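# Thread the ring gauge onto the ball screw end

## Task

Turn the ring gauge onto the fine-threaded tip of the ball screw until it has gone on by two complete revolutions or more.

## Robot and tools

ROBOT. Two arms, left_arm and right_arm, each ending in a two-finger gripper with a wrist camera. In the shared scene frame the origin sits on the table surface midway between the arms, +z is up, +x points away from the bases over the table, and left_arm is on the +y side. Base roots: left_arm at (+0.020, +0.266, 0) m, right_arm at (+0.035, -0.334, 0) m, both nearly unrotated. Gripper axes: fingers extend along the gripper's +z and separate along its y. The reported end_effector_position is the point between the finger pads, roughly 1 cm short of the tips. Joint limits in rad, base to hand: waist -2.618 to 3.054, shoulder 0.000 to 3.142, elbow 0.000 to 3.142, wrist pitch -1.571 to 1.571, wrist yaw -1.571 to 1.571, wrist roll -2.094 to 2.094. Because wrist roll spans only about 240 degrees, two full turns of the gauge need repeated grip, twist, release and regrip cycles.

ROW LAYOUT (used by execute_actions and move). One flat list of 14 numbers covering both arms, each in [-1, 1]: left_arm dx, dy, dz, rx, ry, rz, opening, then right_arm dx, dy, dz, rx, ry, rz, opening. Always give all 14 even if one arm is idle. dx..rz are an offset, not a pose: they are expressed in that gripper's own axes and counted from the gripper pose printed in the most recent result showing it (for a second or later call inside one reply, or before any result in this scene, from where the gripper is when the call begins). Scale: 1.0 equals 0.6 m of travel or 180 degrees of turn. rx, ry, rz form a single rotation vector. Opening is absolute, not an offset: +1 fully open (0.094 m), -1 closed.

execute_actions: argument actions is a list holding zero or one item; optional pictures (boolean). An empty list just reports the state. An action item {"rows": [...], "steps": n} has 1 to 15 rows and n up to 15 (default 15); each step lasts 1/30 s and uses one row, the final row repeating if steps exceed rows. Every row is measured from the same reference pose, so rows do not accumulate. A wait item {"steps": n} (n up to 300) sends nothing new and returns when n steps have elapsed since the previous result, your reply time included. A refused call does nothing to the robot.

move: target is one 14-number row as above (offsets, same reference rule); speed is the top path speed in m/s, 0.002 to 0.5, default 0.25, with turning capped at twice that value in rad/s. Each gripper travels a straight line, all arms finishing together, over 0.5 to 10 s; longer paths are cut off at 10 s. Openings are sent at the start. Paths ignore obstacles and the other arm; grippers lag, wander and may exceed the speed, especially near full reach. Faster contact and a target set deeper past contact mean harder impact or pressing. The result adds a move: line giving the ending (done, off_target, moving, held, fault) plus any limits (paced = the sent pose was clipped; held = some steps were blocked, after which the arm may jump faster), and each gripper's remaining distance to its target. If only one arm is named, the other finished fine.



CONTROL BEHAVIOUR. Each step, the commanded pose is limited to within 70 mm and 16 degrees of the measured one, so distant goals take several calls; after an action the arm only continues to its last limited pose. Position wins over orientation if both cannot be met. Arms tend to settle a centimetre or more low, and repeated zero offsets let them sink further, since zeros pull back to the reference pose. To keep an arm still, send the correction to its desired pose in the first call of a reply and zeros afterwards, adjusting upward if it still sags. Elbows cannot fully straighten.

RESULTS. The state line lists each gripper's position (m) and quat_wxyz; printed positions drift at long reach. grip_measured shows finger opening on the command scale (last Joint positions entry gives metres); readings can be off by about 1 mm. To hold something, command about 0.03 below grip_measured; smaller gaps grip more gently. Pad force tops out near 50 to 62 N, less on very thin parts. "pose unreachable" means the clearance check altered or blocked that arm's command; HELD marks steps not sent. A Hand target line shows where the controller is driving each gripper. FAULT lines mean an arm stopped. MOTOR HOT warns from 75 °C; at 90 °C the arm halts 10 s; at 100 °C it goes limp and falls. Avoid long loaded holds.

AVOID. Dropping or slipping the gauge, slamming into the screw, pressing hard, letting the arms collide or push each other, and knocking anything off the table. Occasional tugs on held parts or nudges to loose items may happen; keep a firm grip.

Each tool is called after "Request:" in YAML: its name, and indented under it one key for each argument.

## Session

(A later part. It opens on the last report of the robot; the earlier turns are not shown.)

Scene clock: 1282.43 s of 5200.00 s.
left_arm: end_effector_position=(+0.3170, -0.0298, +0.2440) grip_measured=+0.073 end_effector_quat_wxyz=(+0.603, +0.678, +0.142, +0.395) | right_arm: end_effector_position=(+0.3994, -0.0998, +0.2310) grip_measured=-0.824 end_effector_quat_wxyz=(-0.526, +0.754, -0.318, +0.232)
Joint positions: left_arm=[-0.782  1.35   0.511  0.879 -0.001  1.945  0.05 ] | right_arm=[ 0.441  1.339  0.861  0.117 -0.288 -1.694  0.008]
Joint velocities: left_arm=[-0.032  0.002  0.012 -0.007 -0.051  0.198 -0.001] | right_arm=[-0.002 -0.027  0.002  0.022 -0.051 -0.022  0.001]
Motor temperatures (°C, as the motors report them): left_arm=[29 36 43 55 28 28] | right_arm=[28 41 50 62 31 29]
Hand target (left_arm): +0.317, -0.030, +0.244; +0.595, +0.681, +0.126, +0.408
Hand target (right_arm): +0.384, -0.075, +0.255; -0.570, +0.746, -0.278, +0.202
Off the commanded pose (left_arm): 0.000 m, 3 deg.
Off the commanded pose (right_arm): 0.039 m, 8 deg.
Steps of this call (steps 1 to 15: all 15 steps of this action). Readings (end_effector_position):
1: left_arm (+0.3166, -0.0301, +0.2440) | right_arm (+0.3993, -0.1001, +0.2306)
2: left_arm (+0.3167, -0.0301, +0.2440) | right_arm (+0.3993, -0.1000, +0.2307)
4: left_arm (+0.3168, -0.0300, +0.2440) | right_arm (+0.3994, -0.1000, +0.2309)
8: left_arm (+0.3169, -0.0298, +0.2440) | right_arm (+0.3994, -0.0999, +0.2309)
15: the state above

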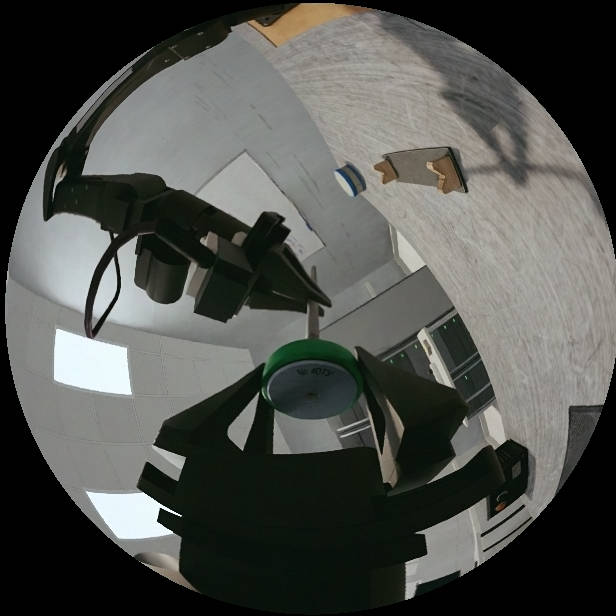

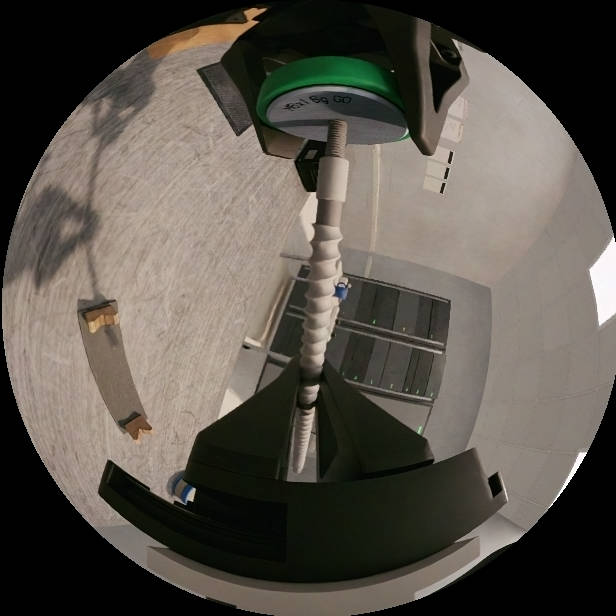

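Request:
execute_actions:
  actions:
    - {"rows": [[0,0,0,0,0,0.012,0.045,-0.037,-0.043,-0.0016,0.0245,-0.0275,-0.0004,-0.87],[0,0,0,0,0,0.012,0.045,-0.0256,-0.0426,-0.0026,0.0243,-0.019,0.0005,-0.87],[0,0,0,0,0,0.012,0.045,-0.014,-0.0422,-0.0037,0.024,-0.011,0.0014,-0.87],[0,0,0,0,0,0.012,0.055,-0.0024,-0.0418,-0.0047,0.0238,-0.0025,0.0022,-0.87],[0,0,0,0,0,0.012,0.068,-0.0024,-0.0418,-0.0047,0.0238,-0.0025,0.0022,-0.87],[0,0,0,0,0,0.012,0.078,-0.0024,-0.0418,-0.0047,0.0238,-0.0025,0.0022,-0.87],[0,0,0,0,0,0.012,0.09,-0.0024,-0.0418,-0.0047,0.0238,-0.0025,0.0022,-0.87],[0,0,0,0,0,0.012,0.11,-0.0024,-0.0418,-0.0047,0.0238,-0.0025,0.0022,-0.87],[0,0,0,0,0,0.012,0.14,-0.0024,-0.0418,-0.0047,0.0238,-0.0025,0.0022,-0.87],[0,0,0,0,0,0.012,0.18,-0.0024,-0.0418,-0.0047,0.0238,-0.0025,0.0022,-0.87],[0,0,0,0,0,0.012,0.22,-0.0024,-0.0418,-0.0047,0.0238,-0.0025,0.0022,-0.87],[0,0,0,0,0,-0.03,0.22,-0.0024,-0.0418,-0.0047,0.0238,-0.0025,0.0022,-0.87],[0,0,0,0,0,-0.3,0.22,-0.0024,-0.0418,-0.0047,0.0238,-0.0025,0.0022,-0.87]], "steps": 15}
  pictures: false

Request:
execute_actions:
  actions:
    - {"rows": [[0,0,0,0,0,-0.3,0.22,-0.0024,-0.0418,-0.0047,0.0238,-0.0025,0.0022,-0.87]], "steps": 15}
  pictures: false

Request:
execute_actions:
  actions:
    - {"rows": [[0,0,0,0,0,-0.3,0.22,-0.0024,-0.0418,-0.0047,0.0238,-0.0025,0.0022,-0.87]], "steps": 15}
  pictures: false

Request:
execute_actions:
  actions:
    - {"rows": [[0,0,0,0,0,-0.18,0.22,-0.0024,-0.0418,-0.0047,0.0238,-0.0025,0.0022,-0.87]], "steps": 13}

Request:
zoom_image:
  camera: "cam_left_wrist"
  region: [225, 250, 395, 420]

Request:
execute_actions:
  actions:
    - {"rows": [[0,0,0,0,0,-0.3,0.22,-0.0024,-0.0418,-0.0047,0.0238,-0.0025,0.0022,-0.87]], "steps": 15}
  pictures: false

Request:
execute_actions:
  actions:
    - {"rows": [[0,0,0,0,0,-0.3,0.22,-0.0024,-0.0418,-0.0047,0.0238,-0.0025,0.0022,-0.87]], "steps": 15}
  pictures: false

Request:
execute_actions:
  actions:
    - {"rows": [[0,0,0,0,0,-0.17,0.22,-0.0024,-0.0418,-0.0047,0.0238,-0.0025,0.0022,-0.87]], "steps": 13}

Request:
zoom_image:
  camera: "cam_left_wrist"
  region: [225, 250, 395, 420]

Request:
zoom_image:
  camera: "cam_right_wrist"
  region: [318, 112, 358, 162]

Scene clock: 1308.80 s of 5200.00 s.
left_arm: end_effector_position=(+0.3171, -0.0296, +0.2442) grip_measured=+0.218 end_effector_quat_wxyz=(+0.625, +0.669, +0.180, +0.361) | right_arm: end_effector_position=(+0.4001, -0.1006, +0.2310) grip_measured=-0.824 end_effector_quat_wxyz=(-0.525, +0.753, -0.319, +0.234)
Joint positions: left_arm=[-0.782  1.35   0.511  0.88  -0.002  1.832  0.057] | right_arm=[ 0.441  1.339  0.861  0.117 -0.282 -1.694  0.008]
Joint velocities: left_arm=[-0.007  0.007  0.007 -0.022 -0.007 -1.37  -0.001] | right_arm=[-0.002 -0.007  0.012 -0.007 -0.007 -0.037 -0.001]
Motor temperatures (°C, as the motors report them): left_arm=[29 36 43 55 28 28] | right_arm=[28 41 50 61 31 29]
Hand target (left_arm): +0.317, -0.030, +0.244; +0.659, +0.646, +0.249, +0.294
Hand target (right_arm): +0.402, -0.095, +0.256; -0.555, +0.734, -0.309, +0.239
Off the commanded pose (left_arm): 0.000 m, 48 deg; orientation clipped at the last step of the last action.
Off the commanded pose (right_arm): 0.025 m, 4 deg.
Steps of this call (steps 1 to 90: nothing new was sent; then 22.87 s passed at rest; steps 91 to 105: all 15 steps of this action). Readings (end_effector_position):
91: left_arm (+0.3170, -0.0297, +0.2440) | right_arm (+0.3995, -0.1000, +0.2310)
92: left_arm (+0.3171, -0.0297, +0.2440) | right_arm (+0.3997, -0.1001, +0.2311)
94: left_arm (+0.3171, -0.0296, +0.2440) | right_arm (+0.4000, -0.1005, +0.2310)
98: left_arm (+0.3171, -0.0296, +0.2440) | right_arm (+0.4001, -0.1006, +0.2310)
105: the state above

Scene clock: 1309.30 s of 5200.00 s.
left_arm: end_effector_position=(+0.3171, -0.0296, +0.2442) grip_measured=+0.218 end_effector_quat_wxyz=(+0.710, +0.569, +0.395, +0.129) | right_arm: end_effector_position=(+0.4001, -0.1006, +0.2310) grip_measured=-0.824 end_effector_quat_wxyz=(-0.525, +0.753, -0.319, +0.234)
Joint positions: left_arm=[-0.782  1.35   0.511  0.88  -0.002  1.144  0.057] | right_arm=[ 0.441  1.339  0.861  0.117 -0.282 -1.694  0.008]
Joint velocities: left_arm=[-0.027  0.002 -0.017 -0.081 -0.022 -1.253 -0.002] | right_arm=[ 0.002  0.012  0.002 -0.007 -0.022 -0.037  0.   ]
Motor temperatures (°C, as the motors report them): left_arm=[29 36 43 55 28 28] | right_arm=[28 41 50 61 31 29]
Hand target (left_arm): +0.317, -0.030, +0.244; +0.719, +0.524, +0.452, +0.055
Hand target (right_arm): +0.402, -0.096, +0.256; -0.554, +0.733, -0.311, +0.241
Off the commanded pose (left_arm): 0.000 m, 15 deg; orientation clipped at the last step of the last action.
Off the commanded pose (right_arm): 0.025 m, 4 deg.
Steps of this call (steps 1 to 15: all 15 steps of this action). Readings (end_effector_position):
1: left_arm (+0.3171, -0.0296, +0.2442) | right_arm (+0.4001, -0.1006, +0.2310)
2: left_arm (+0.3171, -0.0296, +0.2442) | right_arm (+0.4001, -0.1006, +0.2310)
4: left_arm (+0.3171, -0.0296, +0.2442) | right_arm (+0.4001, -0.1006, +0.2310)
8: left_arm (+0.3171, -0.0296, +0.2442) | right_arm (+0.4001, -0.1006, +0.2310)
15: the state above

Scene clock: 1309.80 s of 5200.00 s.
left_arm: end_effector_position=(+0.3171, -0.0296, +0.2442) grip_measured=+0.218 end_effector_quat_wxyz=(+0.712, +0.401, +0.564, -0.119) | right_arm: end_effector_position=(+0.4001, -0.1006, +0.2310) grip_measured=-0.824 end_effector_quat_wxyz=(-0.525, +0.753, -0.319, +0.234)
Joint positions: left_arm=[-0.782  1.35   0.511  0.88  -0.002  0.453  0.057] | right_arm=[ 0.441  1.339  0.861  0.117 -0.282 -1.694  0.008]
Joint velocities: left_arm=[ 0.032 -0.007 -0.007 -0.037  0.022 -1.37  -0.001] | right_arm=[ 0.017  0.007 -0.002  0.037  0.007 -0.007  0.   ]
Motor temperatures (°C, as the motors report them): left_arm=[29 36 43 55 28 28] | right_arm=[28 41 50 61 31 29]
Hand target (left_arm): +0.317, -0.030, +0.244; +0.696, +0.341, +0.603, -0.192
Hand target (right_arm): +0.402, -0.096, +0.256; -0.554, +0.733, -0.311, +0.241
Off the commanded pose (left_arm): 0.000 m, 14 deg; orientation clipped at the last step of the last action.
Off the commanded pose (right_arm): 0.025 m, 4 deg.
Steps of this call (steps 1 to 15: all 15 steps of this action). Readings (end_effector_position):
1: left_arm (+0.3171, -0.0296, +0.2442) | right_arm (+0.4001, -0.1006, +0.2310)
2: left_arm (+0.3171, -0.0296, +0.2442) | right_arm (+0.4001, -0.1006, +0.2310)
4: left_arm (+0.3171, -0.0296, +0.2442) | right_arm (+0.4001, -0.1006, +0.2310)
8: left_arm (+0.3171, -0.0296, +0.2442) | right_arm (+0.4001, -0.1006, +0.2310)
15: the state above

Scene clock: 1310.23 s of 5200.00 s.
left_arm: end_effector_position=(+0.3171, -0.0296, +0.2442) grip_measured=+0.218 end_effector_quat_wxyz=(+0.662, +0.253, +0.645, -0.287) | right_arm: end_effector_position=(+0.4001, -0.1006, +0.2310) grip_measured=-0.824 end_effector_quat_wxyz=(-0.525, +0.753, -0.319, +0.234)
Joint positions: left_arm=[-0.782  1.35   0.511  0.88  -0.002 -0.036  0.057] | right_arm=[ 0.441  1.339  0.861  0.117 -0.282 -1.694  0.008]
Joint velocities: left_arm=[-0.002  0.027 -0.002  0.007 -0.037 -0.403 -0.001] | right_arm=[ 0.017 -0.002  0.007 -0.007 -0.037 -0.022 -0.   ]
Motor temperatures (°C, as the motors report them): left_arm=[29 36 43 55 28 28] | right_arm=[28 41 50 61 31 29]
Hand target (left_arm): +0.317, -0.030, +0.244; +0.651, +0.229, +0.654, -0.311
Hand target (right_arm): +0.402, -0.096, +0.256; -0.554, +0.733, -0.311, +0.241
Off the commanded pose (left_arm): 0.000 m, 4 deg.
Off the commanded pose (right_arm): 0.025 m, 4 deg.
Steps of this call (steps 1 to 13: all 13 steps of this action). Readings (end_effector_position):
1: left_arm (+0.3171, -0.0296, +0.2442) | right_arm (+0.4001, -0.1006, +0.2310)
2: left_arm (+0.3171, -0.0296, +0.2442) | right_arm (+0.4001, -0.1006, +0.2310)
4: left_arm (+0.3171, -0.0296, +0.2442) | right_arm (+0.4001, -0.1006, +0.2310)
8: left_arm (+0.3171, -0.0296, +0.2442) | right_arm (+0.4001, -0.1006, +0.2310)
13: the state above

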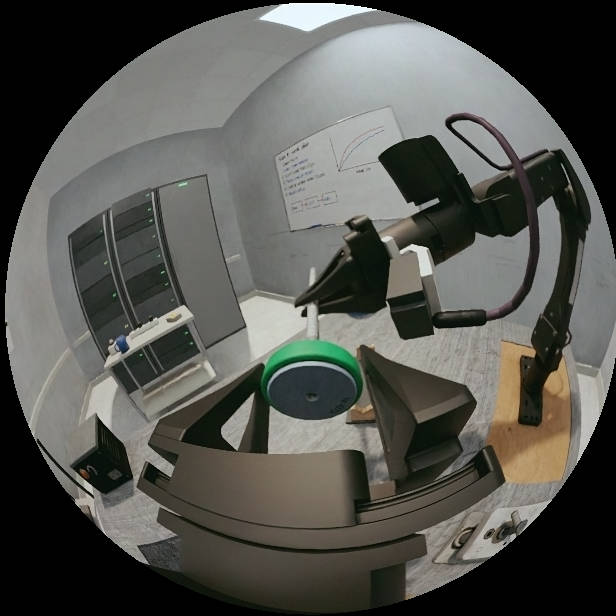

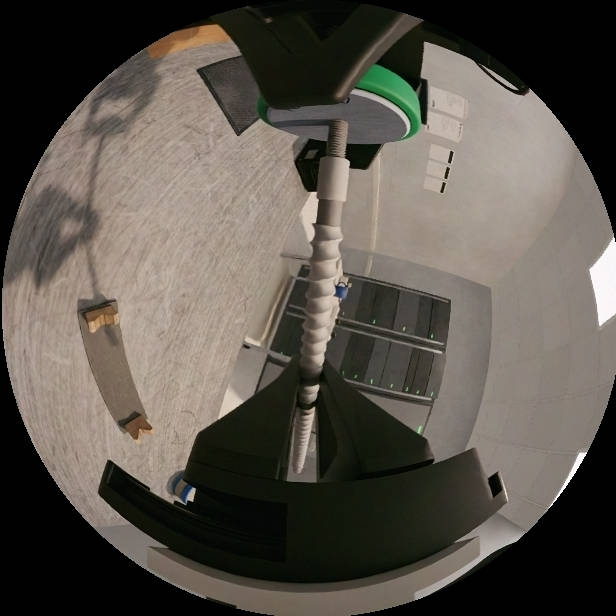

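Region (225, 250, 395, 420) of cam_left_wrist's 616x616 image, scaled by 2.965, with more detail than that image has.

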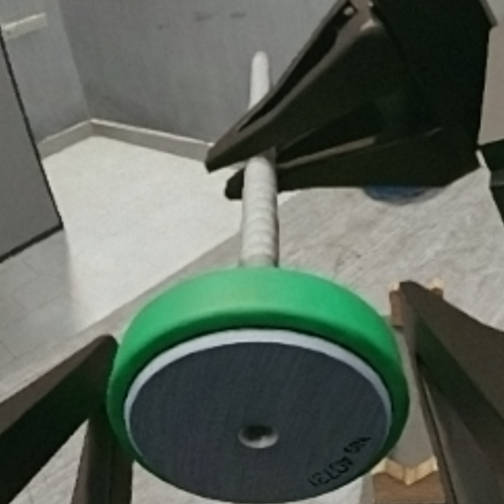

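Scene clock: 1310.73 s of 5200.00 s.
left_arm: end_effector_position=(+0.3171, -0.0296, +0.2442) grip_measured=+0.218 end_effector_quat_wxyz=(+0.524, +0.018, +0.692, -0.496) | right_arm: end_effector_position=(+0.4001, -0.1006, +0.2310) grip_measured=-0.824 end_effector_quat_wxyz=(-0.525, +0.753, -0.319, +0.234)
Joint positions: left_arm=[-0.782  1.35   0.511  0.88  -0.002 -0.732  0.057] | right_arm=[ 0.441  1.339  0.861  0.117 -0.282 -1.694  0.008]
Joint velocities: left_arm=[ 0.002  0.012  0.007 -0.051  0.037 -1.399  0.   ] | right_arm=[-0.002  0.002 -0.012  0.022  0.037 -0.051 -0.001]
Motor temperatures (°C, as the motors report them): left_arm=[29 36 43 55 28 28] | right_arm=[28 41 50 61 31 29]
Hand target (left_arm): +0.317, -0.030, +0.244; +0.470, -0.054, +0.690, -0.547
Hand target (right_arm): +0.402, -0.096, +0.256; -0.554, +0.733, -0.311, +0.241
Off the commanded pose (left_arm): 0.000 m, 14 deg; orientation clipped at the last step of the last action.
Off the commanded pose (right_arm): 0.025 m, 4 deg.
Steps of this call (steps 1 to 15: all 15 steps of this action). Readings (end_effector_position):
1: left_arm (+0.3171, -0.0296, +0.2442) | right_arm (+0.4001, -0.1006, +0.2310)
2: left_arm (+0.3171, -0.0296, +0.2442) | right_arm (+0.4001, -0.1006, +0.2310)
4: left_arm (+0.3171, -0.0296, +0.2442) | right_arm (+0.4001, -0.1006, +0.2310)
8: left_arm (+0.3171, -0.0296, +0.2442) | right_arm (+0.4001, -0.1006, +0.2310)
15: the state above

Scene clock: 1311.23 s of 5200.00 s.
left_arm: end_effector_position=(+0.3171, -0.0296, +0.2442) grip_measured=+0.218 end_effector_quat_wxyz=(+0.319, -0.224, +0.655, -0.647) | right_arm: end_effector_position=(+0.4001, -0.1006, +0.2310) grip_measured=-0.824 end_effector_quat_wxyz=(-0.525, +0.753, -0.319, +0.234)
Joint positions: left_arm=[-0.782  1.35   0.511  0.88  -0.002 -1.442  0.057] | right_arm=[ 0.441  1.339  0.861  0.117 -0.282 -1.694  0.008]
Joint velocities: left_arm=[ 0.007 -0.002  0.002  0.022  0.037 -1.443 -0.   ] | right_arm=[-0.012  0.002 -0.002  0.022 -0.066  0.051 -0.   ]
Motor temperatures (°C, as the motors report them): left_arm=[29 36 43 55 28 28] | right_arm=[28 41 50 61 31 29]
Hand target (left_arm): +0.317, -0.030, +0.244; +0.251, -0.290, +0.629, -0.676
Hand target (right_arm): +0.402, -0.096, +0.256; -0.554, +0.733, -0.311, +0.241
Off the commanded pose (left_arm): 0.000 m, 13 deg; orientation clipped at the last step of the last action.
Off the commanded pose (right_arm): 0.025 m, 4 deg.
Steps of this call (steps 1 to 15: all 15 steps of this action). Readings (end_effector_position):
1: left_arm (+0.3171, -0.0296, +0.2442) | right_arm (+0.4001, -0.1006, +0.2310)
2: left_arm (+0.3171, -0.0296, +0.2442) | right_arm (+0.4001, -0.1006, +0.2310)
4: left_arm (+0.3171, -0.0296, +0.2442) | right_arm (+0.4001, -0.1006, +0.2310)
8: left_arm (+0.3171, -0.0296, +0.2442) | right_arm (+0.4001, -0.1006, +0.2310)
15: the state above

Scene clock: 1311.67 s of 5200.00 s.
left_arm: end_effector_position=(+0.3171, -0.0296, +0.2443) grip_measured=+0.218 end_effector_quat_wxyz=(-0.159, +0.371, -0.585, +0.704) | right_arm: end_effector_position=(+0.4001, -0.1006, +0.2310) grip_measured=-0.824 end_effector_quat_wxyz=(-0.525, +0.753, -0.319, +0.234)
Joint positions: left_arm=[-0.782  1.35   0.511  0.88  -0.002 -1.914  0.057] | right_arm=[ 0.441  1.339  0.861  0.117 -0.282 -1.694  0.008]
Joint velocities: left_arm=[-0.002 -0.002 -0.022  0.066 -0.007 -0.344  0.001] | right_arm=[ 0.002 -0.002 -0.012 -0.022  0.007 -0.022  0.   ]
Motor temperatures (°C, as the motors report them): left_arm=[29 36 43 55 28 28] | right_arm=[28 41 50 61 31 29]
Hand target (left_arm): +0.317, -0.030, +0.244; -0.138, +0.388, -0.573, +0.708
Hand target (right_arm): +0.402, -0.096, +0.256; -0.554, +0.733, -0.311, +0.241
Off the commanded pose (left_arm): 0.000 m, 4 deg.
Off the commanded pose (right_arm): 0.025 m, 4 deg.
Steps of this call (steps 1 to 13: all 13 steps of this action). Readings (end_effector_position):
1: left_arm (+0.3171, -0.0296, +0.2442) | right_arm (+0.4001, -0.1006, +0.2310)
2: left_arm (+0.3171, -0.0296, +0.2442) | right_arm (+0.4001, -0.1006, +0.2310)
4: left_arm (+0.3171, -0.0296, +0.2443) | right_arm (+0.4001, -0.1006, +0.2310)
8: left_arm (+0.3171, -0.0296, +0.2443) | right_arm (+0.4001, -0.1006, +0.2310)
13: the state above

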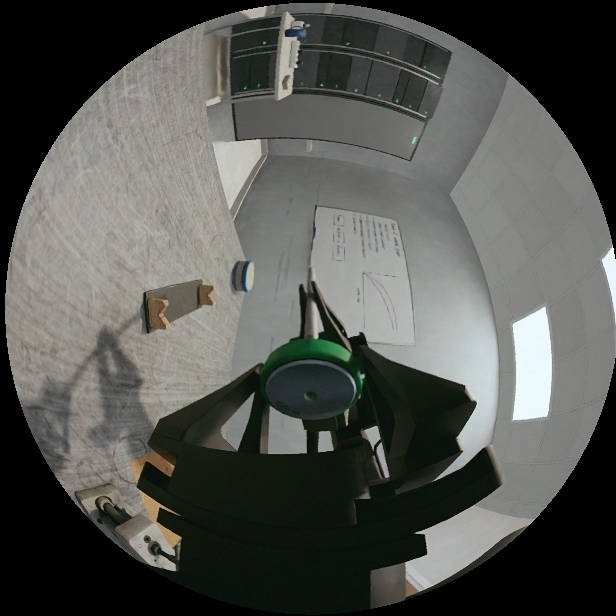

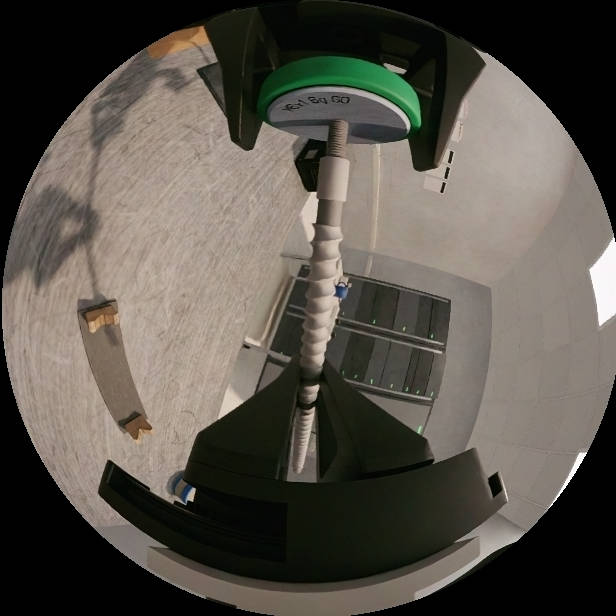

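Region (225, 250, 395, 420) of cam_left_wrist's 616x616 image, scaled by 2.965, with more detail than that image has.

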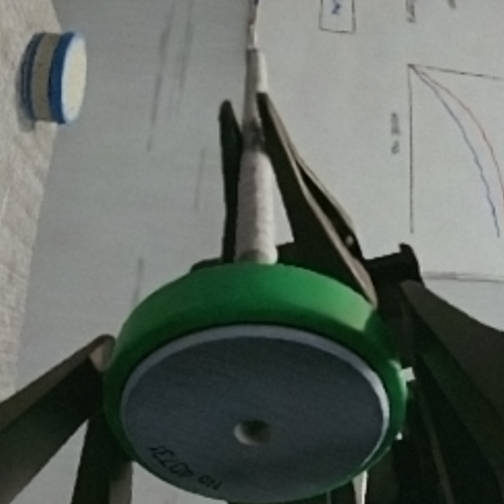

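Region (318, 112, 358, 162) of cam_right_wrist's 616x616 image, scaled by 10.080, with more detail than that image has; it fills the left 403 columns of this view, and the rest is white.

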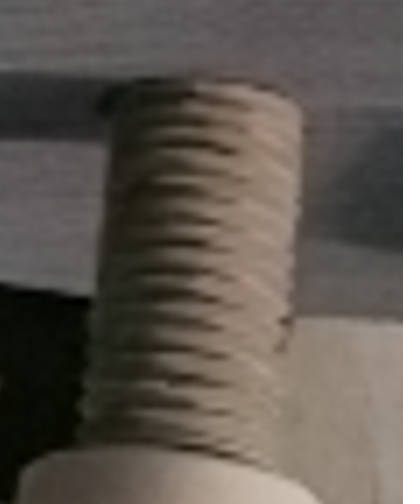

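Request:
execute_actions:
  actions: []

Scene clock: 1332.70 s of 5200.00 s.
left_arm: end_effector_position=(+0.3171, -0.0296, +0.2443) grip_measured=+0.218 end_effector_quat_wxyz=(-0.140, +0.387, -0.574, +0.708) | right_arm: end_effector_position=(+0.4001, -0.1006, +0.2310) grip_measured=-0.824 end_effector_quat_wxyz=(-0.525, +0.753, -0.319, +0.234)
Joint positions: left_arm=[-0.782  1.35   0.511  0.88  -0.002 -1.968  0.057] | right_arm=[ 0.441  1.339  0.861  0.117 -0.282 -1.694  0.008]
Joint velocities: left_arm=[-0.012 -0.012 -0.012  0.007 -0.051 -0.007 -0.001] | right_arm=[ 0.002  0.027  0.002  0.037 -0.007  0.007 -0.001]
Motor temperatures (°C, as the motors report them): left_arm=[29 36 43 55 28 28] | right_arm=[28 41 51 61 31 29]
Hand target (left_arm): +0.317, -0.030, +0.244; -0.138, +0.388, -0.573, +0.708
Hand target (right_arm): +0.402, -0.096, +0.256; -0.554, +0.733, -0.311, +0.241
Off the commanded pose (left_arm): 0.000 m, 0 deg.
Off the commanded pose (right_arm): 0.025 m, 4 deg.
Steps of this call (steps 1 to 90: nothing new was sent; then 18.03 s passed at rest). Readings (end_effector_position):
1: left_arm (+0.3171, -0.0296, +0.2443) | right_arm (+0.4001, -0.1006, +0.2310)
2: left_arm (+0.3171, -0.0296, +0.2443) | right_arm (+0.4001, -0.1006, +0.2310)
4: left_arm (+0.3171, -0.0296, +0.2443) | right_arm (+0.4001, -0.1006, +0.2310)
8: left_arm (+0.3171, -0.0296, +0.2443) | right_arm (+0.4001, -0.1006, +0.2310)
90: the state above

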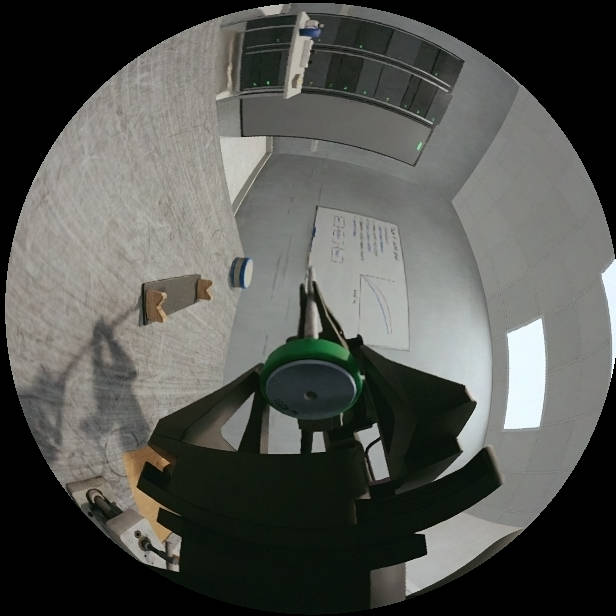

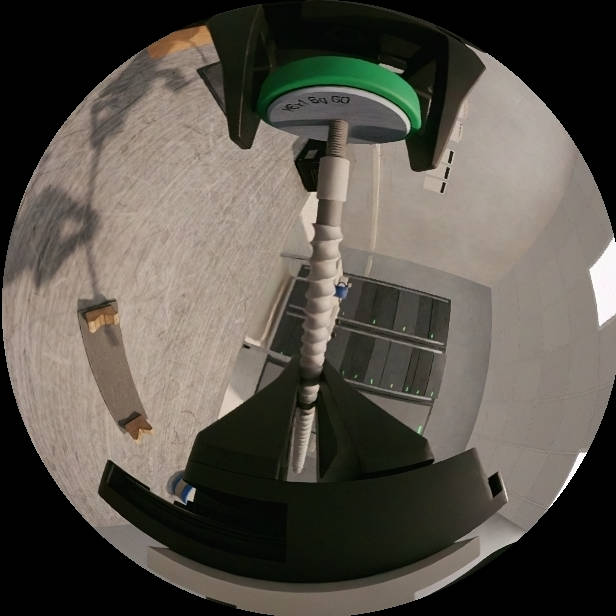

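Close left gradually with right hold.

Request:
execute_actions:
  actions:
    - {"rows": [[0,0,0,0,0,0,0.2,-0.0024,-0.0418,-0.0047,0.0238,-0.0025,0.0022,-0.87],[0,0,0,0,0,0,0.18,-0.0024,-0.0418,-0.0047,0.0238,-0.0025,0.0022,-0.87],[0,0,0,0,0,0,0.16,-0.0024,-0.0418,-0.0047,0.0238,-0.0025,0.0022,-0.87],[0,0,0,0,0,0,0.145,-0.0024,-0.0418,-0.0047,0.0238,-0.0025,0.0022,-0.87],[0,0,0,0,0,0,0.13,-0.0024,-0.0418,-0.0047,0.0238,-0.0025,0.0022,-0.87],[0,0,0,0,0,0,0.115,-0.0024,-0.0418,-0.0047,0.0238,-0.0025,0.0022,-0.87],[0,0,0,0,0,0,0.105,-0.0024,-0.0418,-0.0047,0.0238,-0.0025,0.0022,-0.87],[0,0,0,0,0,0,0.095,-0.0024,-0.0418,-0.0047,0.0238,-0.0025,0.0022,-0.87],[0,0,0,0,0,0,0.085,-0.0024,-0.0418,-0.0047,0.0238,-0.0025,0.0022,-0.87],[0,0,0,0,0,0,0.075,-0.0024,-0.0418,-0.0047,0.0238,-0.0025,0.0022,-0.87],[0,0,0,0,0,0,0.065,-0.0024,-0.0418,-0.0047,0.0238,-0.0025,0.0022,-0.87],[0,0,0,0,0,0,0.055,-0.0024,-0.0418,-0.0047,0.0238,-0.0025,0.0022,-0.87],[0,0,0,0,0,0,0.045,-0.0024,-0.0418,-0.0047,0.0238,-0.0025,0.0022,-0.87]], "steps": 15}
  pictures: false

Scene clock: 1340.73 s of 5200.00 s.
left_arm: end_effector_position=(+0.3171, -0.0296, +0.2443) grip_measured=+0.072 end_effector_quat_wxyz=(-0.140, +0.387, -0.574, +0.708) | right_arm: end_effector_position=(+0.4001, -0.1006, +0.2310) grip_measured=-0.824 end_effector_quat_wxyz=(-0.525, +0.753, -0.319, +0.234)
Joint positions: left_arm=[-0.782  1.35   0.511  0.88  -0.002 -1.968  0.05 ] | right_arm=[ 0.441  1.339  0.861  0.117 -0.282 -1.693  0.008]
Joint velocities: left_arm=[ 0.007 -0.022  0.002 -0.007 -0.007 -0.022  0.   ] | right_arm=[-0.002 -0.007  0.002 -0.007 -0.022  0.022 -0.001]
Motor temperatures (°C, as the motors report them): left_arm=[29 36 43 55 28 28] | right_arm=[28 41 51 61 31 29]
Hand target (left_arm): +0.317, -0.030, +0.244; -0.140, +0.387, -0.574, +0.708
Hand target (right_arm): +0.402, -0.096, +0.256; -0.554, +0.733, -0.311, +0.241
Off the commanded pose (left_arm): 0.000 m, 0 deg.
Off the commanded pose (right_arm): 0.025 m, 4 deg.
Steps of this call (steps 1 to 90: nothing new was sent; then 4.53 s passed at rest; steps 91 to 105: all 15 steps of this action). Readings (end_effector_position):
91: left_arm (+0.3171, -0.0296, +0.2443) | right_arm (+0.4001, -0.1006, +0.2310)
92: left_arm (+0.3171, -0.0296, +0.2443) | right_arm (+0.4001, -0.1006, +0.2310)
94: left_arm (+0.3171, -0.0296, +0.2443) | right_arm (+0.4001, -0.1006, +0.2310)
98: left_arm (+0.3171, -0.0296, +0.2443) | right_arm (+0.4001, -0.1006, +0.2310)
105: the state above

Request:
execute_actions:
  actions:
    - {"rows": [[0,0,0,0,0,0,0.045,-0.0101,-0.0421,-0.004,0.024,-0.008,0.0016,-0.87],[0,0,0,0,0,0,0.045,-0.0179,-0.0423,-0.0033,0.0241,-0.0136,0.0011,-0.87],[0,0,0,0,0,0,0.045,-0.0256,-0.0426,-0.0027,0.0243,-0.0192,0.0005,-0.87],[0,0,0,0,0,0,0.045,-0.0333,-0.0429,-0.002,0.0245,-0.0247,-0.0001,-0.87],[0,0,0,0,0,0.02,0.045,-0.0411,-0.0431,-0.0013,0.0246,-0.0303,-0.0006,-0.87],[0,0,0,0,0,0.04,0.045,-0.0488,-0.0434,-0.0006,0.0248,-0.0358,-0.0012,-0.87],[0,0,0,0,0,0.07,0.045,-0.0488,-0.0434,-0.0006,0.0248,-0.0358,-0.0012,-0.87],[0,0,0,0,0,0.1,0.045,-0.0488,-0.0434,-0.0006,0.0248,-0.0358,-0.0012,-0.87],[0,0,0,0,0,0.13,0.045,-0.0488,-0.0434,-0.0006,0.0248,-0.0358,-0.0012,-0.87],[0,0,0,0,0,0.16,0.045,-0.0488,-0.0434,-0.0006,0.0248,-0.0358,-0.0012,-0.87],[0,0,0,0,0,0.2,0.045,-0.0488,-0.0434,-0.0006,0.0248,-0.0358,-0.0012,-0.87]], "steps": 15}
  pictures: false

Scene clock: 1349.10 s of 5200.00 s.
left_arm: end_effector_position=(+0.3171, -0.0296, +0.2443) grip_measured=+0.072 end_effector_quat_wxyz=(+0.281, -0.262, +0.641, -0.665) | right_arm: end_effector_position=(+0.3995, -0.0996, +0.2311) grip_measured=-0.824 end_effector_quat_wxyz=(-0.526, +0.754, -0.318, +0.233)
Joint positions: left_arm=[-0.782  1.35   0.511  0.88  -0.002 -1.558  0.05 ] | right_arm=[ 0.443  1.339  0.861  0.118 -0.284 -1.693  0.008]
Joint velocities: left_arm=[-0.007  0.007 -0.012 -0.037  0.007  1.238 -0.001] | right_arm=[-0.012  0.012 -0.007  0.051 -0.051 -0.007 -0.001]
Motor temperatures (°C, as the motors report them): left_arm=[29 36 43 55 28 28] | right_arm=[28 41 51 61 30 29]
Hand target (left_arm): +0.317, -0.030, +0.244; +0.344, -0.198, +0.664, -0.634
Hand target (right_arm): +0.385, -0.076, +0.255; -0.569, +0.746, -0.279, +0.206
Off the commanded pose (left_arm): 0.000 m, 13 deg.
Off the commanded pose (right_arm): 0.038 m, 8 deg.
Steps of this call (steps 1 to 90: nothing new was sent; then 4.87 s passed at rest; steps 91 to 105: all 15 steps of this action). Readings (end_effector_position):
91: left_arm (+0.3171, -0.0296, +0.2443) | right_arm (+0.4000, -0.1005, +0.2310)
92: left_arm (+0.3171, -0.0296, +0.2443) | right_arm (+0.3999, -0.1004, +0.2310)
94: left_arm (+0.3171, -0.0296, +0.2443) | right_arm (+0.3997, -0.1000, +0.2310)
98: left_arm (+0.3171, -0.0296, +0.2443) | right_arm (+0.3995, -0.0996, +0.2311)
105: the state above

Request:
execute_actions:
  actions:
    - {"rows": [[0,0,0,0,0,0.3,0.045,-0.0488,-0.0434,-0.0006,0.0248,-0.0358,-0.0012,-0.87]], "steps": 15}
  pictures: false

Scene clock: 1351.47 s of 5200.00 s.
left_arm: end_effector_position=(+0.3171, -0.0296, +0.2443) grip_measured=+0.072 end_effector_quat_wxyz=(+0.522, +0.015, +0.692, -0.499) | right_arm: end_effector_position=(+0.3994, -0.0994, +0.2313) grip_measured=-0.824 end_effector_quat_wxyz=(-0.526, +0.754, -0.318, +0.233)
Joint positions: left_arm=[-0.782  1.35   0.511  0.88  -0.002 -0.742  0.05 ] | right_arm=[ 0.444  1.339  0.861  0.118 -0.284 -1.693  0.008]
Joint velocities: left_arm=[-0.017  0.002 -0.007 -0.022 -0.081  0.652 -0.001] | right_arm=[ 0.007 -0.022 -0.022 -0.081  0.007  0.051 -0.001]
Motor temperatures (°C, as the motors report them): left_arm=[29 36 43 55 28 28] | right_arm=[28 41 51 61 31 29]
Hand target (left_arm): +0.317, -0.030, +0.244; +0.550, +0.055, +0.690, -0.467
Hand target (right_arm): +0.384, -0.075, +0.255; -0.570, +0.746, -0.277, +0.204
Off the commanded pose (left_arm): 0.000 m, 7 deg.
Off the commanded pose (right_arm): 0.039 m, 8 deg.
Steps of this call (steps 1 to 56: nothing new was sent; steps 57 to 71: all 15 steps of this action). Readings (end_effector_position):
57: left_arm (+0.3171, -0.0296, +0.2443) | right_arm (+0.3994, -0.0995, +0.2312)
58: left_arm (+0.3171, -0.0296, +0.2443) | right_arm (+0.3994, -0.0994, +0.2312)
60: left_arm (+0.3171, -0.0296, +0.2443) | right_arm (+0.3994, -0.0994, +0.2313)
64: left_arm (+0.3171, -0.0296, +0.2443) | right_arm (+0.3994, -0.0994, +0.2313)
71: the state above

Request:
execute_actions:
  actions:
    - {"rows": [[0,0,0,0,0,0.3,0.045,-0.0488,-0.043,-0.0006,0.0245,-0.0358,-0.0012,-0.87]], "steps": 15}
  pictures: false

Scene clock: 1355.07 s of 5200.00 s.
left_arm: end_effector_position=(+0.3171, -0.0296, +0.2443) grip_measured=+0.072 end_effector_quat_wxyz=(+0.672, +0.275, +0.635, -0.264) | right_arm: end_effector_position=(+0.3993, -0.0992, +0.2313) grip_measured=-0.824 end_effector_quat_wxyz=(-0.526, +0.754, -0.318, +0.233)
Joint positions: left_arm=[-0.782  1.35   0.511  0.88  -0.002  0.035  0.05 ] | right_arm=[ 0.444  1.339  0.861  0.118 -0.284 -1.693  0.008]
Joint velocities: left_arm=[ 0.027  0.002 -0.017  0.022 -0.051  0.945 -0.   ] | right_arm=[-0.017  0.012  0.002  0.007  0.022 -0.022  0.002]
Motor temperatures (°C, as the motors report them): left_arm=[29 36 43 55 28 28] | right_arm=[28 41 51 61 31 29]
Hand target (left_arm): +0.317, -0.030, +0.244; +0.690, +0.323, +0.612, -0.212
Hand target (right_arm): +0.384, -0.074, +0.255; -0.570, +0.746, -0.277, +0.204
Off the commanded pose (left_arm): 0.000 m, 10 deg.
Off the commanded pose (right_arm): 0.039 m, 8 deg.
Steps of this call (steps 1 to 90: nothing new was sent; then 0.10 s passed at rest; steps 91 to 105: all 15 steps of this action). Readings (end_effector_position):
91: left_arm (+0.3171, -0.0296, +0.2443) | right_arm (+0.3994, -0.0994, +0.2313)
92: left_arm (+0.3171, -0.0296, +0.2443) | right_arm (+0.3994, -0.0994, +0.2313)
94: left_arm (+0.3171, -0.0296, +0.2443) | right_arm (+0.3994, -0.0994, +0.2313)
98: left_arm (+0.3171, -0.0296, +0.2443) | right_arm (+0.3993, -0.0992, +0.2313)
105: the state above

Request:
execute_actions:
  actions:
    - {"rows": [[0,0,0,0,0,0.3,0.045,-0.0488,-0.043,-0.0006,0.0245,-0.0358,-0.0012,-0.87]], "steps": 15}
  pictures: false

Scene clock: 1358.17 s of 5200.00 s.
left_arm: end_effector_position=(+0.3172, -0.0295, +0.2443) grip_measured=+0.072 end_effector_quat_wxyz=(+0.721, +0.502, +0.477, +0.021) | right_arm: end_effector_position=(+0.3992, -0.0991, +0.2313) grip_measured=-0.824 end_effector_quat_wxyz=(-0.526, +0.754, -0.317, +0.233)
Joint positions: left_arm=[-0.782  1.35   0.511  0.88  -0.003  0.841  0.05 ] | right_arm=[ 0.444  1.339  0.861  0.118 -0.284 -1.693  0.008]
Joint velocities: left_arm=[-0.007  0.012 -0.007 -0.037 -0.051  0.74  -0.   ] | right_arm=[-0.002 -0.012 -0.007 -0.022  0.051 -0.066  0.001]
Motor temperatures (°C, as the motors report them): left_arm=[29 36 43 55 28 28] | right_arm=[28 41 51 61 31 29]
Hand target (left_arm): +0.317, -0.030, +0.244; +0.718, +0.532, +0.444, +0.066
Hand target (right_arm): +0.384, -0.074, +0.255; -0.570, +0.746, -0.277, +0.204
Off the commanded pose (left_arm): 0.000 m, 8 deg.
Off the commanded pose (right_arm): 0.039 m, 8 deg.
Steps of this call (steps 1 to 78: nothing new was sent; steps 79 to 93: all 15 steps of this action). Readings (end_effector_position):
79: left_arm (+0.3172, -0.0295, +0.2443) | right_arm (+0.3993, -0.0992, +0.2313)
80: left_arm (+0.3172, -0.0295, +0.2443) | right_arm (+0.3993, -0.0992, +0.2313)
82: left_arm (+0.3172, -0.0295, +0.2443) | right_arm (+0.3993, -0.0992, +0.2313)
86: left_arm (+0.3172, -0.0295, +0.2443) | right_arm (+0.3993, -0.0992, +0.2313)
93: the state above

Request:
execute_actions:
  actions:
    - {"rows": [[0,0,0,0,0,0.3,0.045,-0.0488,-0.043,-0.0006,0.0245,-0.0358,-0.0012,-0.87]], "steps": 15}
  pictures: false

Scene clock: 1360.77 s of 5200.00 s.
left_arm: end_effector_position=(+0.3173, -0.0294, +0.2443) grip_measured=+0.072 end_effector_quat_wxyz=(+0.657, +0.648, +0.245, +0.299) | right_arm: end_effector_position=(+0.3992, -0.0991, +0.2313) grip_measured=-0.824 end_effector_quat_wxyz=(-0.526, +0.754, -0.317, +0.233)
Joint positions: left_arm=[-0.782  1.35   0.511  0.88  -0.004  1.637  0.05 ] | right_arm=[ 0.444  1.339  0.861  0.118 -0.284 -1.693  0.008]
Joint velocities: left_arm=[ 0.002  0.007 -0.017 -0.022  0.007  0.872 -0.   ] | right_arm=[-0.012  0.007 -0.027 -0.037  0.022 -0.022  0.   ]
Motor temperatures (°C, as the motors report them): left_arm=[29 36 43 55 28 28] | right_arm=[28 41 51 61 31 29]
Hand target (left_arm): +0.317, -0.029, +0.244; +0.635, +0.663, +0.200, +0.343
Hand target (right_arm): +0.384, -0.074, +0.255; -0.570, +0.746, -0.277, +0.204
Off the commanded pose (left_arm): 0.000 m, 8 deg.
Off the commanded pose (right_arm): 0.039 m, 8 deg.
Steps of this call (steps 1 to 63: nothing new was sent; steps 64 to 78: all 15 steps of this action). Readings (end_effector_position):
64: left_arm (+0.3173, -0.0294, +0.2443) | right_arm (+0.3992, -0.0991, +0.2313)
65: left_arm (+0.3173, -0.0294, +0.2443) | right_arm (+0.3992, -0.0991, +0.2313)
67: left_arm (+0.3173, -0.0294, +0.2443) | right_arm (+0.3992, -0.0991, +0.2313)
71: left_arm (+0.3173, -0.0294, +0.2443) | right_arm (+0.3992, -0.0991, +0.2313)
78: the state above

Request:
execute_actions:
  actions:
    - {"rows": [[0,0,0,0,0,0.11,0.045,-0.0488,-0.043,-0.0006,0.0245,-0.0358,-0.0012,-0.87]], "steps": 15}

Request:
zoom_image:
  camera: "cam_right_wrist"
  region: [318, 112, 358, 162]

Scene clock: 1365.30 s of 5200.00 s.
left_arm: end_effector_position=(+0.3173, -0.0294, +0.2444) grip_measured=+0.072 end_effector_quat_wxyz=(+0.599, +0.679, +0.135, +0.403) | right_arm: end_effector_position=(+0.3991, -0.0990, +0.2313) grip_measured=-0.824 end_effector_quat_wxyz=(-0.526, +0.754, -0.317, +0.233)
Joint positions: left_arm=[-0.782  1.35   0.511  0.88  -0.004  1.967  0.05 ] | right_arm=[ 0.445  1.339  0.861  0.118 -0.284 -1.693  0.008]
Joint velocities: left_arm=[ 0.012 -0.002 -0.002  0.007 -0.007  0.051  0.   ] | right_arm=[ 0.007 -0.007 -0.002  0.007  0.022 -0.022 -0.   ]
Motor temperatures (°C, as the motors report them): left_arm=[29 36 43 55 28 28] | right_arm=[28 41 51 61 31 29]
Hand target (left_arm): +0.317, -0.029, +0.244; +0.596, +0.680, +0.130, +0.407
Hand target (right_arm): +0.384, -0.074, +0.255; -0.570, +0.746, -0.277, +0.204
Off the commanded pose (left_arm): 0.000 m, 1 deg.
Off the commanded pose (right_arm): 0.039 m, 8 deg.
Steps of this call (steps 1 to 90: nothing new was sent; then 1.03 s passed at rest; steps 91 to 105: all 15 steps of this action). Readings (end_effector_position):
91: left_arm (+0.3173, -0.0294, +0.2444) | right_arm (+0.3992, -0.0991, +0.2313)
92: left_arm (+0.3173, -0.0294, +0.2444) | right_arm (+0.3991, -0.0990, +0.2313)
94: left_arm (+0.3173, -0.0294, +0.2444) | right_arm (+0.3991, -0.0990, +0.2313)
98: left_arm (+0.3173, -0.0294, +0.2444) | right_arm (+0.3991, -0.0990, +0.2313)
105: the state above

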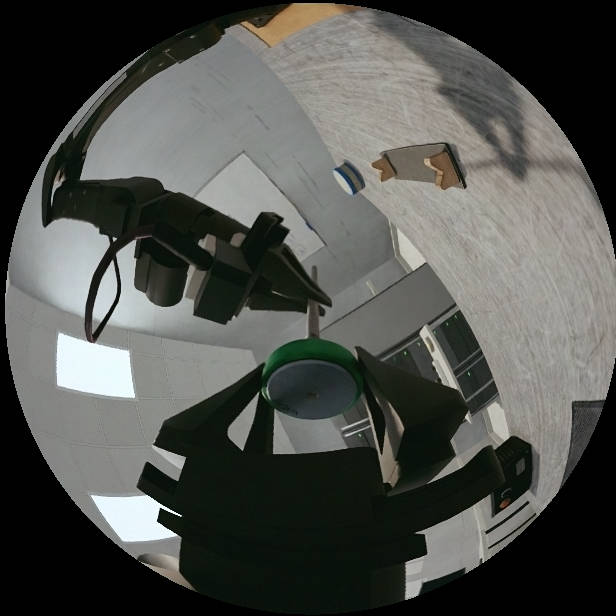

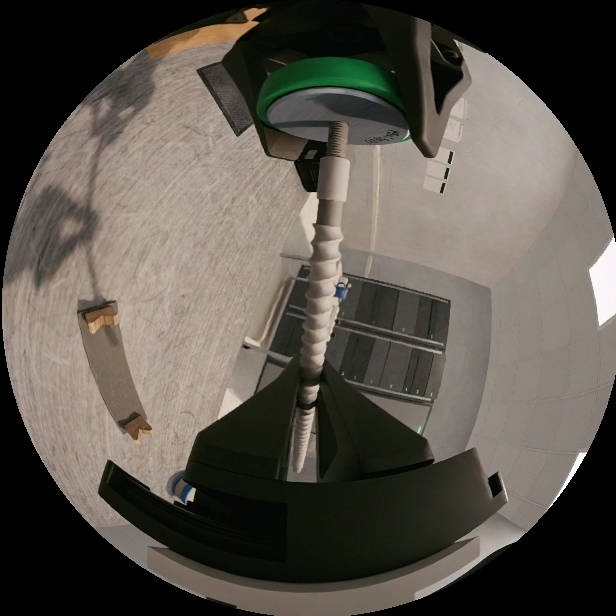

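Region (318, 112, 358, 162) of cam_right_wrist's 616x616 image, scaled by 10.080, with more detail than that image has; it fills the left 403 columns of this view, and the rest is white.

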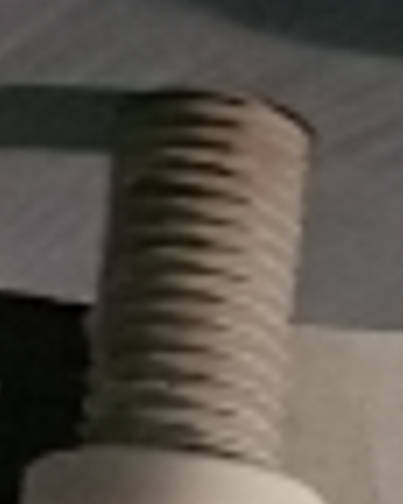

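Request:
execute_actions:
  actions:
    - {"rows": [[0,0,0,0,0,0,0.045,-0.0411,-0.0428,-0.0013,0.0244,-0.0303,-0.0006,-0.87],[0,0,0,0,0,0,0.045,-0.0333,-0.0426,-0.002,0.0243,-0.0247,-0.0001,-0.87],[0,0,0,0,0,0,0.045,-0.0256,-0.0424,-0.0027,0.0242,-0.0192,0.0005,-0.87],[0,0,0,0,0,0,0.045,-0.0179,-0.0422,-0.0033,0.024,-0.0136,0.0011,-0.87],[0,0,0,0,0,0,0.045,-0.0101,-0.042,-0.004,0.0239,-0.008,0.0016,-0.87],[0,0,0,0,0,0,0.045,-0.0024,-0.0418,-0.0047,0.0238,-0.0025,0.0022,-0.87],[0,0,0,0,0,0,0.045,-0.0024,-0.0418,-0.0047,0.0238,-0.0025,0.0022,-0.87],[0,0,0,0,0,0,0.045,-0.0024,-0.0418,-0.0047,0.0238,-0.0025,0.0022,-0.87],[0,0,0,0,0,0,0.06,-0.0024,-0.0418,-0.0047,0.0238,-0.0025,0.0022,-0.87],[0,0,0,0,0,0,0.075,-0.0024,-0.0418,-0.0047,0.0238,-0.0025,0.0022,-0.87],[0,0,0,0,0,0,0.09,-0.0024,-0.0418,-0.0047,0.0238,-0.0025,0.0022,-0.87],[0,0,0,0,0,0,0.11,-0.0024,-0.0418,-0.0047,0.0238,-0.0025,0.0022,-0.87],[0,0,0,0,0,0,0.14,-0.0024,-0.0418,-0.0047,0.0238,-0.0025,0.0022,-0.87],[0,0,0,0,0,0,0.18,-0.0024,-0.0418,-0.0047,0.0238,-0.0025,0.0022,-0.87],[0,0,0,0,0,0,0.22,-0.0024,-0.0418,-0.0047,0.0238,-0.0025,0.0022,-0.87]], "steps": 15}
  pictures: false

Scene clock: 1382.27 s of 5200.00 s.
left_arm: end_effector_position=(+0.3174, -0.0293, +0.2444) grip_measured=+0.198 end_effector_quat_wxyz=(+0.597, +0.679, +0.132, +0.406) | right_arm: end_effector_position=(+0.3998, -0.0997, +0.2312) grip_measured=-0.824 end_effector_quat_wxyz=(-0.525, +0.753, -0.319, +0.235)
Joint positions: left_arm=[-0.782  1.35   0.511  0.88  -0.004  1.976  0.056] | right_arm=[ 0.445  1.339  0.861  0.118 -0.278 -1.693  0.008]
Joint velocities: left_arm=[ 0.002 -0.002 -0.012 -0.066  0.11  -0.081  0.039] | right_arm=[-0.012  0.007 -0.012 -0.081  0.037 -0.066 -0.   ]
Motor temperatures (°C, as the motors report them): left_arm=[29 36 43 55 28 28] | right_arm=[28 41 51 61 31 29]
Hand target (left_arm): +0.317, -0.029, +0.244; +0.599, +0.679, +0.135, +0.403
Hand target (right_arm): +0.401, -0.095, +0.256; -0.556, +0.734, -0.309, +0.240
Off the commanded pose (left_arm): 0.000 m, 1 deg.
Off the commanded pose (right_arm): 0.025 m, 4 deg.
Steps of this call (steps 1 to 90: nothing new was sent; then 13.47 s passed at rest; steps 91 to 105: all 15 steps of this action). Readings (end_effector_position):
91: left_arm (+0.3173, -0.0294, +0.2444) | right_arm (+0.3992, -0.0991, +0.2313)
92: left_arm (+0.3173, -0.0294, +0.2444) | right_arm (+0.3993, -0.0992, +0.2313)
94: left_arm (+0.3173, -0.0294, +0.2444) | right_arm (+0.3995, -0.0994, +0.2312)
98: left_arm (+0.3174, -0.0293, +0.2444) | right_arm (+0.3997, -0.0997, +0.2312)
105: the state above

Request:
execute_actions:
  actions:
    - {"rows": [[0,0,0,0,0,0,0.22,-0.0024,-0.0418,-0.0047,0.0238,-0.0025,0.0022,-0.87],[0,0,0,0,0,-0.05,0.22,-0.0024,-0.0418,-0.0047,0.0238,-0.0025,0.0022,-0.87],[0,0,0,0,0,-0.3,0.22,-0.0024,-0.0418,-0.0047,0.0238,-0.0025,0.0022,-0.87]], "steps": 15}
  pictures: false

Request:
execute_actions:
  actions:
    - {"rows": [[0,0,0,0,0,-0.3,0.22,-0.0024,-0.0418,-0.0047,0.0238,-0.0025,0.0022,-0.87]], "steps": 15}
  pictures: false

Request:
execute_actions:
  actions:
    - {"rows": [[0,0,0,0,0,-0.3,0.22,-0.0024,-0.0418,-0.0047,0.0238,-0.0025,0.0022,-0.87]], "steps": 15}
  pictures: false

Request:
execute_actions:
  actions:
    - {"rows": [[0,0,0,0,0,-0.3,0.22,-0.0024,-0.0418,-0.0047,0.0238,-0.0025,0.0022,-0.87]], "steps": 15}
  pictures: false

Request:
execute_actions:
  actions:
    - {"rows": [[0,0,0,0,0,-0.3,0.22,-0.0024,-0.0418,-0.0047,0.0238,-0.0025,0.0022,-0.87]], "steps": 15}
  pictures: false

Scene clock: 1403.73 s of 5200.00 s.
left_arm: end_effector_position=(+0.3174, -0.0293, +0.2445) grip_measured=+0.218 end_effector_quat_wxyz=(+0.691, +0.608, +0.331, +0.207) | right_arm: end_effector_position=(+0.3998, -0.0997, +0.2312) grip_measured=-0.824 end_effector_quat_wxyz=(-0.525, +0.753, -0.319, +0.235)
Joint positions: left_arm=[-0.782  1.35   0.511  0.881 -0.004  1.363  0.057] | right_arm=[ 0.445  1.339  0.861  0.118 -0.278 -1.693  0.008]
Joint velocities: left_arm=[-0.002 -0.002  0.007  0.022  0.007 -1.355 -0.   ] | right_arm=[-0.012 -0.007 -0.012  0.037 -0.007  0.022 -0.001]
Motor temperatures (°C, as the motors report them): left_arm=[29 36 43 55 28 28] | right_arm=[28 41 51 61 31 29]
Hand target (left_arm): +0.317, -0.029, +0.244; +0.709, +0.570, +0.392, +0.134
Hand target (right_arm): +0.402, -0.095, +0.256; -0.554, +0.733, -0.310, +0.242
Off the commanded pose (left_arm): 0.000 m, 19 deg; orientation clipped at the last step of the last action.
Off the commanded pose (right_arm): 0.025 m, 4 deg.
Steps of this call (steps 1 to 90: nothing new was sent; then 17.97 s passed at rest; steps 91 to 105: all 15 steps of this action). Readings (end_effector_position):
91: left_arm (+0.3174, -0.0293, +0.2444) | right_arm (+0.3998, -0.0997, +0.2312)
92: left_arm (+0.3174, -0.0293, +0.2444) | right_arm (+0.3998, -0.0997, +0.2312)
94: left_arm (+0.3174, -0.0293, +0.2444) | right_arm (+0.3998, -0.0997, +0.2312)
98: left_arm (+0.3174, -0.0293, +0.2445) | right_arm (+0.3998, -0.0997, +0.2312)
105: the state above

Scene clock: 1404.23 s of 5200.00 s.
left_arm: end_effector_position=(+0.3174, -0.0293, +0.2445) grip_measured=+0.218 end_effector_quat_wxyz=(+0.721, +0.460, +0.517, -0.039) | right_arm: end_effector_position=(+0.3998, -0.0997, +0.2312) grip_measured=-0.824 end_effector_quat_wxyz=(-0.525, +0.753, -0.319, +0.235)
Joint positions: left_arm=[-0.782  1.35   0.511  0.881 -0.004  0.674  0.057] | right_arm=[ 0.445  1.339  0.861  0.118 -0.278 -1.693  0.008]
Joint velocities: left_arm=[ 0.002  0.027  0.002  0.022  0.007 -1.311 -0.001] | right_arm=[ 0.012  0.007 -0.007 -0.051 -0.022  0.095 -0.   ]
Motor temperatures (°C, as the motors report them): left_arm=[29 36 43 55 28 28] | right_arm=[28 41 51 61 31 29]
Hand target (left_arm): +0.317, -0.029, +0.245; +0.713, +0.404, +0.562, -0.113
Hand target (right_arm): +0.402, -0.095, +0.256; -0.554, +0.733, -0.310, +0.242
Off the commanded pose (left_arm): 0.000 m, 15 deg; orientation clipped at the last step of the last action.
Off the commanded pose (right_arm): 0.025 m, 4 deg.
Steps of this call (steps 1 to 15: all 15 steps of this action). Readings (end_effector_position):
1: left_arm (+0.3174, -0.0293, +0.2445) | right_arm (+0.3998, -0.0997, +0.2312)
2: left_arm (+0.3174, -0.0293, +0.2445) | right_arm (+0.3998, -0.0997, +0.2312)
4: left_arm (+0.3174, -0.0293, +0.2445) | right_arm (+0.3998, -0.0997, +0.2312)
8: left_arm (+0.3174, -0.0293, +0.2445) | right_arm (+0.3998, -0.0997, +0.2312)
15: the state above

Scene clock: 1404.73 s of 5200.00 s.
left_arm: end_effector_position=(+0.3174, -0.0293, +0.2445) grip_measured=+0.218 end_effector_quat_wxyz=(+0.665, +0.257, +0.643, -0.282) | right_arm: end_effector_position=(+0.3998, -0.0997, +0.2312) grip_measured=-0.824 end_effector_quat_wxyz=(-0.525, +0.753, -0.319, +0.235)
Joint positions: left_arm=[-0.782  1.35   0.511  0.881 -0.004 -0.02   0.057] | right_arm=[ 0.445  1.339  0.861  0.118 -0.278 -1.693  0.008]
Joint velocities: left_arm=[ 0.012  0.017  0.007  0.022  0.022 -1.341 -0.001] | right_arm=[ 0.002 -0.002 -0.002  0.037  0.037 -0.007 -0.002]
Motor temperatures (°C, as the motors report them): left_arm=[29 36 43 55 28 28] | right_arm=[28 41 51 61 31 29]
Hand target (left_arm): +0.317, -0.029, +0.245; +0.632, +0.189, +0.666, -0.349
Hand target (right_arm): +0.402, -0.095, +0.256; -0.554, +0.733, -0.310, +0.242
Off the commanded pose (left_arm): 0.000 m, 14 deg; orientation clipped at the last step of the last action.
Off the commanded pose (right_arm): 0.025 m, 4 deg.
Steps of this call (steps 1 to 15: all 15 steps of this action). Readings (end_effector_position):
1: left_arm (+0.3174, -0.0293, +0.2445) | right_arm (+0.3998, -0.0997, +0.2312)
2: left_arm (+0.3174, -0.0293, +0.2445) | right_arm (+0.3998, -0.0997, +0.2312)
4: left_arm (+0.3174, -0.0293, +0.2445) | right_arm (+0.3998, -0.0997, +0.2312)
8: left_arm (+0.3174, -0.0293, +0.2445) | right_arm (+0.3998, -0.0997, +0.2312)
15: the state above

Scene clock: 1405.23 s of 5200.00 s.
left_arm: end_effector_position=(+0.3174, -0.0293, +0.2445) grip_measured=+0.218 end_effector_quat_wxyz=(+0.527, +0.020, +0.692, -0.493) | right_arm: end_effector_position=(+0.3998, -0.0997, +0.2312) grip_measured=-0.824 end_effector_quat_wxyz=(-0.525, +0.753, -0.319, +0.235)
Joint positions: left_arm=[-0.782  1.35   0.511  0.881 -0.004 -0.723  0.057] | right_arm=[ 0.445  1.339  0.861  0.118 -0.278 -1.693  0.008]
Joint velocities: left_arm=[-0.007 -0.007 -0.022 -0.007  0.007 -1.399  0.001] | right_arm=[-0.007 -0.007 -0.012 -0.066 -0.022 -0.037 -0.002]
Motor temperatures (°C, as the motors report them): left_arm=[29 36 43 55 28 28] | right_arm=[28 41 51 61 31 29]
Hand target (left_arm): +0.317, -0.029, +0.245; +0.473, -0.051, +0.690, -0.545
Hand target (right_arm): +0.402, -0.095, +0.256; -0.554, +0.733, -0.310, +0.242
Off the commanded pose (left_arm): 0.000 m, 14 deg; orientation clipped at the last step of the last action.
Off the commanded pose (right_arm): 0.025 m, 4 deg.
Steps of this call (steps 1 to 15: all 15 steps of this action). Readings (end_effector_position):
1: left_arm (+0.3174, -0.0293, +0.2445) | right_arm (+0.3998, -0.0997, +0.2312)
2: left_arm (+0.3174, -0.0293, +0.2445) | right_arm (+0.3998, -0.0997, +0.2312)
4: left_arm (+0.3174, -0.0293, +0.2445) | right_arm (+0.3998, -0.0997, +0.2312)
8: left_arm (+0.3174, -0.0293, +0.2445) | right_arm (+0.3998, -0.0997, +0.2312)
15: the state above

Scene clock: 1405.73 s of 5200.00 s.
left_arm: end_effector_position=(+0.3174, -0.0293, +0.2445) grip_measured=+0.218 end_effector_quat_wxyz=(+0.323, -0.221, +0.656, -0.646) | right_arm: end_effector_position=(+0.3998, -0.0997, +0.2312) grip_measured=-0.824 end_effector_quat_wxyz=(-0.525, +0.753, -0.319, +0.235)
Joint positions: left_arm=[-0.782  1.35   0.511  0.881 -0.004 -1.433  0.057] | right_arm=[ 0.445  1.339  0.861  0.118 -0.278 -1.693  0.008]
Joint velocities: left_arm=[-0.002 -0.012 -0.017 -0.007 -0.007 -1.443  0.   ] | right_arm=[-0.007 -0.012  0.002 -0.095  0.007  0.022 -0.   ]
Motor temperatures (°C, as the motors report them): left_arm=[29 36 43 55 28 28] | right_arm=[28 41 51 61 31 29]
Hand target (left_arm): +0.317, -0.029, +0.244; +0.255, -0.288, +0.629, -0.675
Hand target (right_arm): +0.402, -0.095, +0.256; -0.554, +0.733, -0.310, +0.242
Off the commanded pose (left_arm): 0.000 m, 13 deg; orientation clipped at the last step of the last action.
Off the commanded pose (right_arm): 0.025 m, 4 deg.
Steps of this call (steps 1 to 15: all 15 steps of this action). Readings (end_effector_position):
1: left_arm (+0.3174, -0.0293, +0.2445) | right_arm (+0.3998, -0.0997, +0.2312)
2: left_arm (+0.3174, -0.0293, +0.2445) | right_arm (+0.3998, -0.0997, +0.2312)
4: left_arm (+0.3174, -0.0293, +0.2445) | right_arm (+0.3998, -0.0997, +0.2312)
8: left_arm (+0.3174, -0.0293, +0.2445) | right_arm (+0.3998, -0.0997, +0.2312)
15: the state above


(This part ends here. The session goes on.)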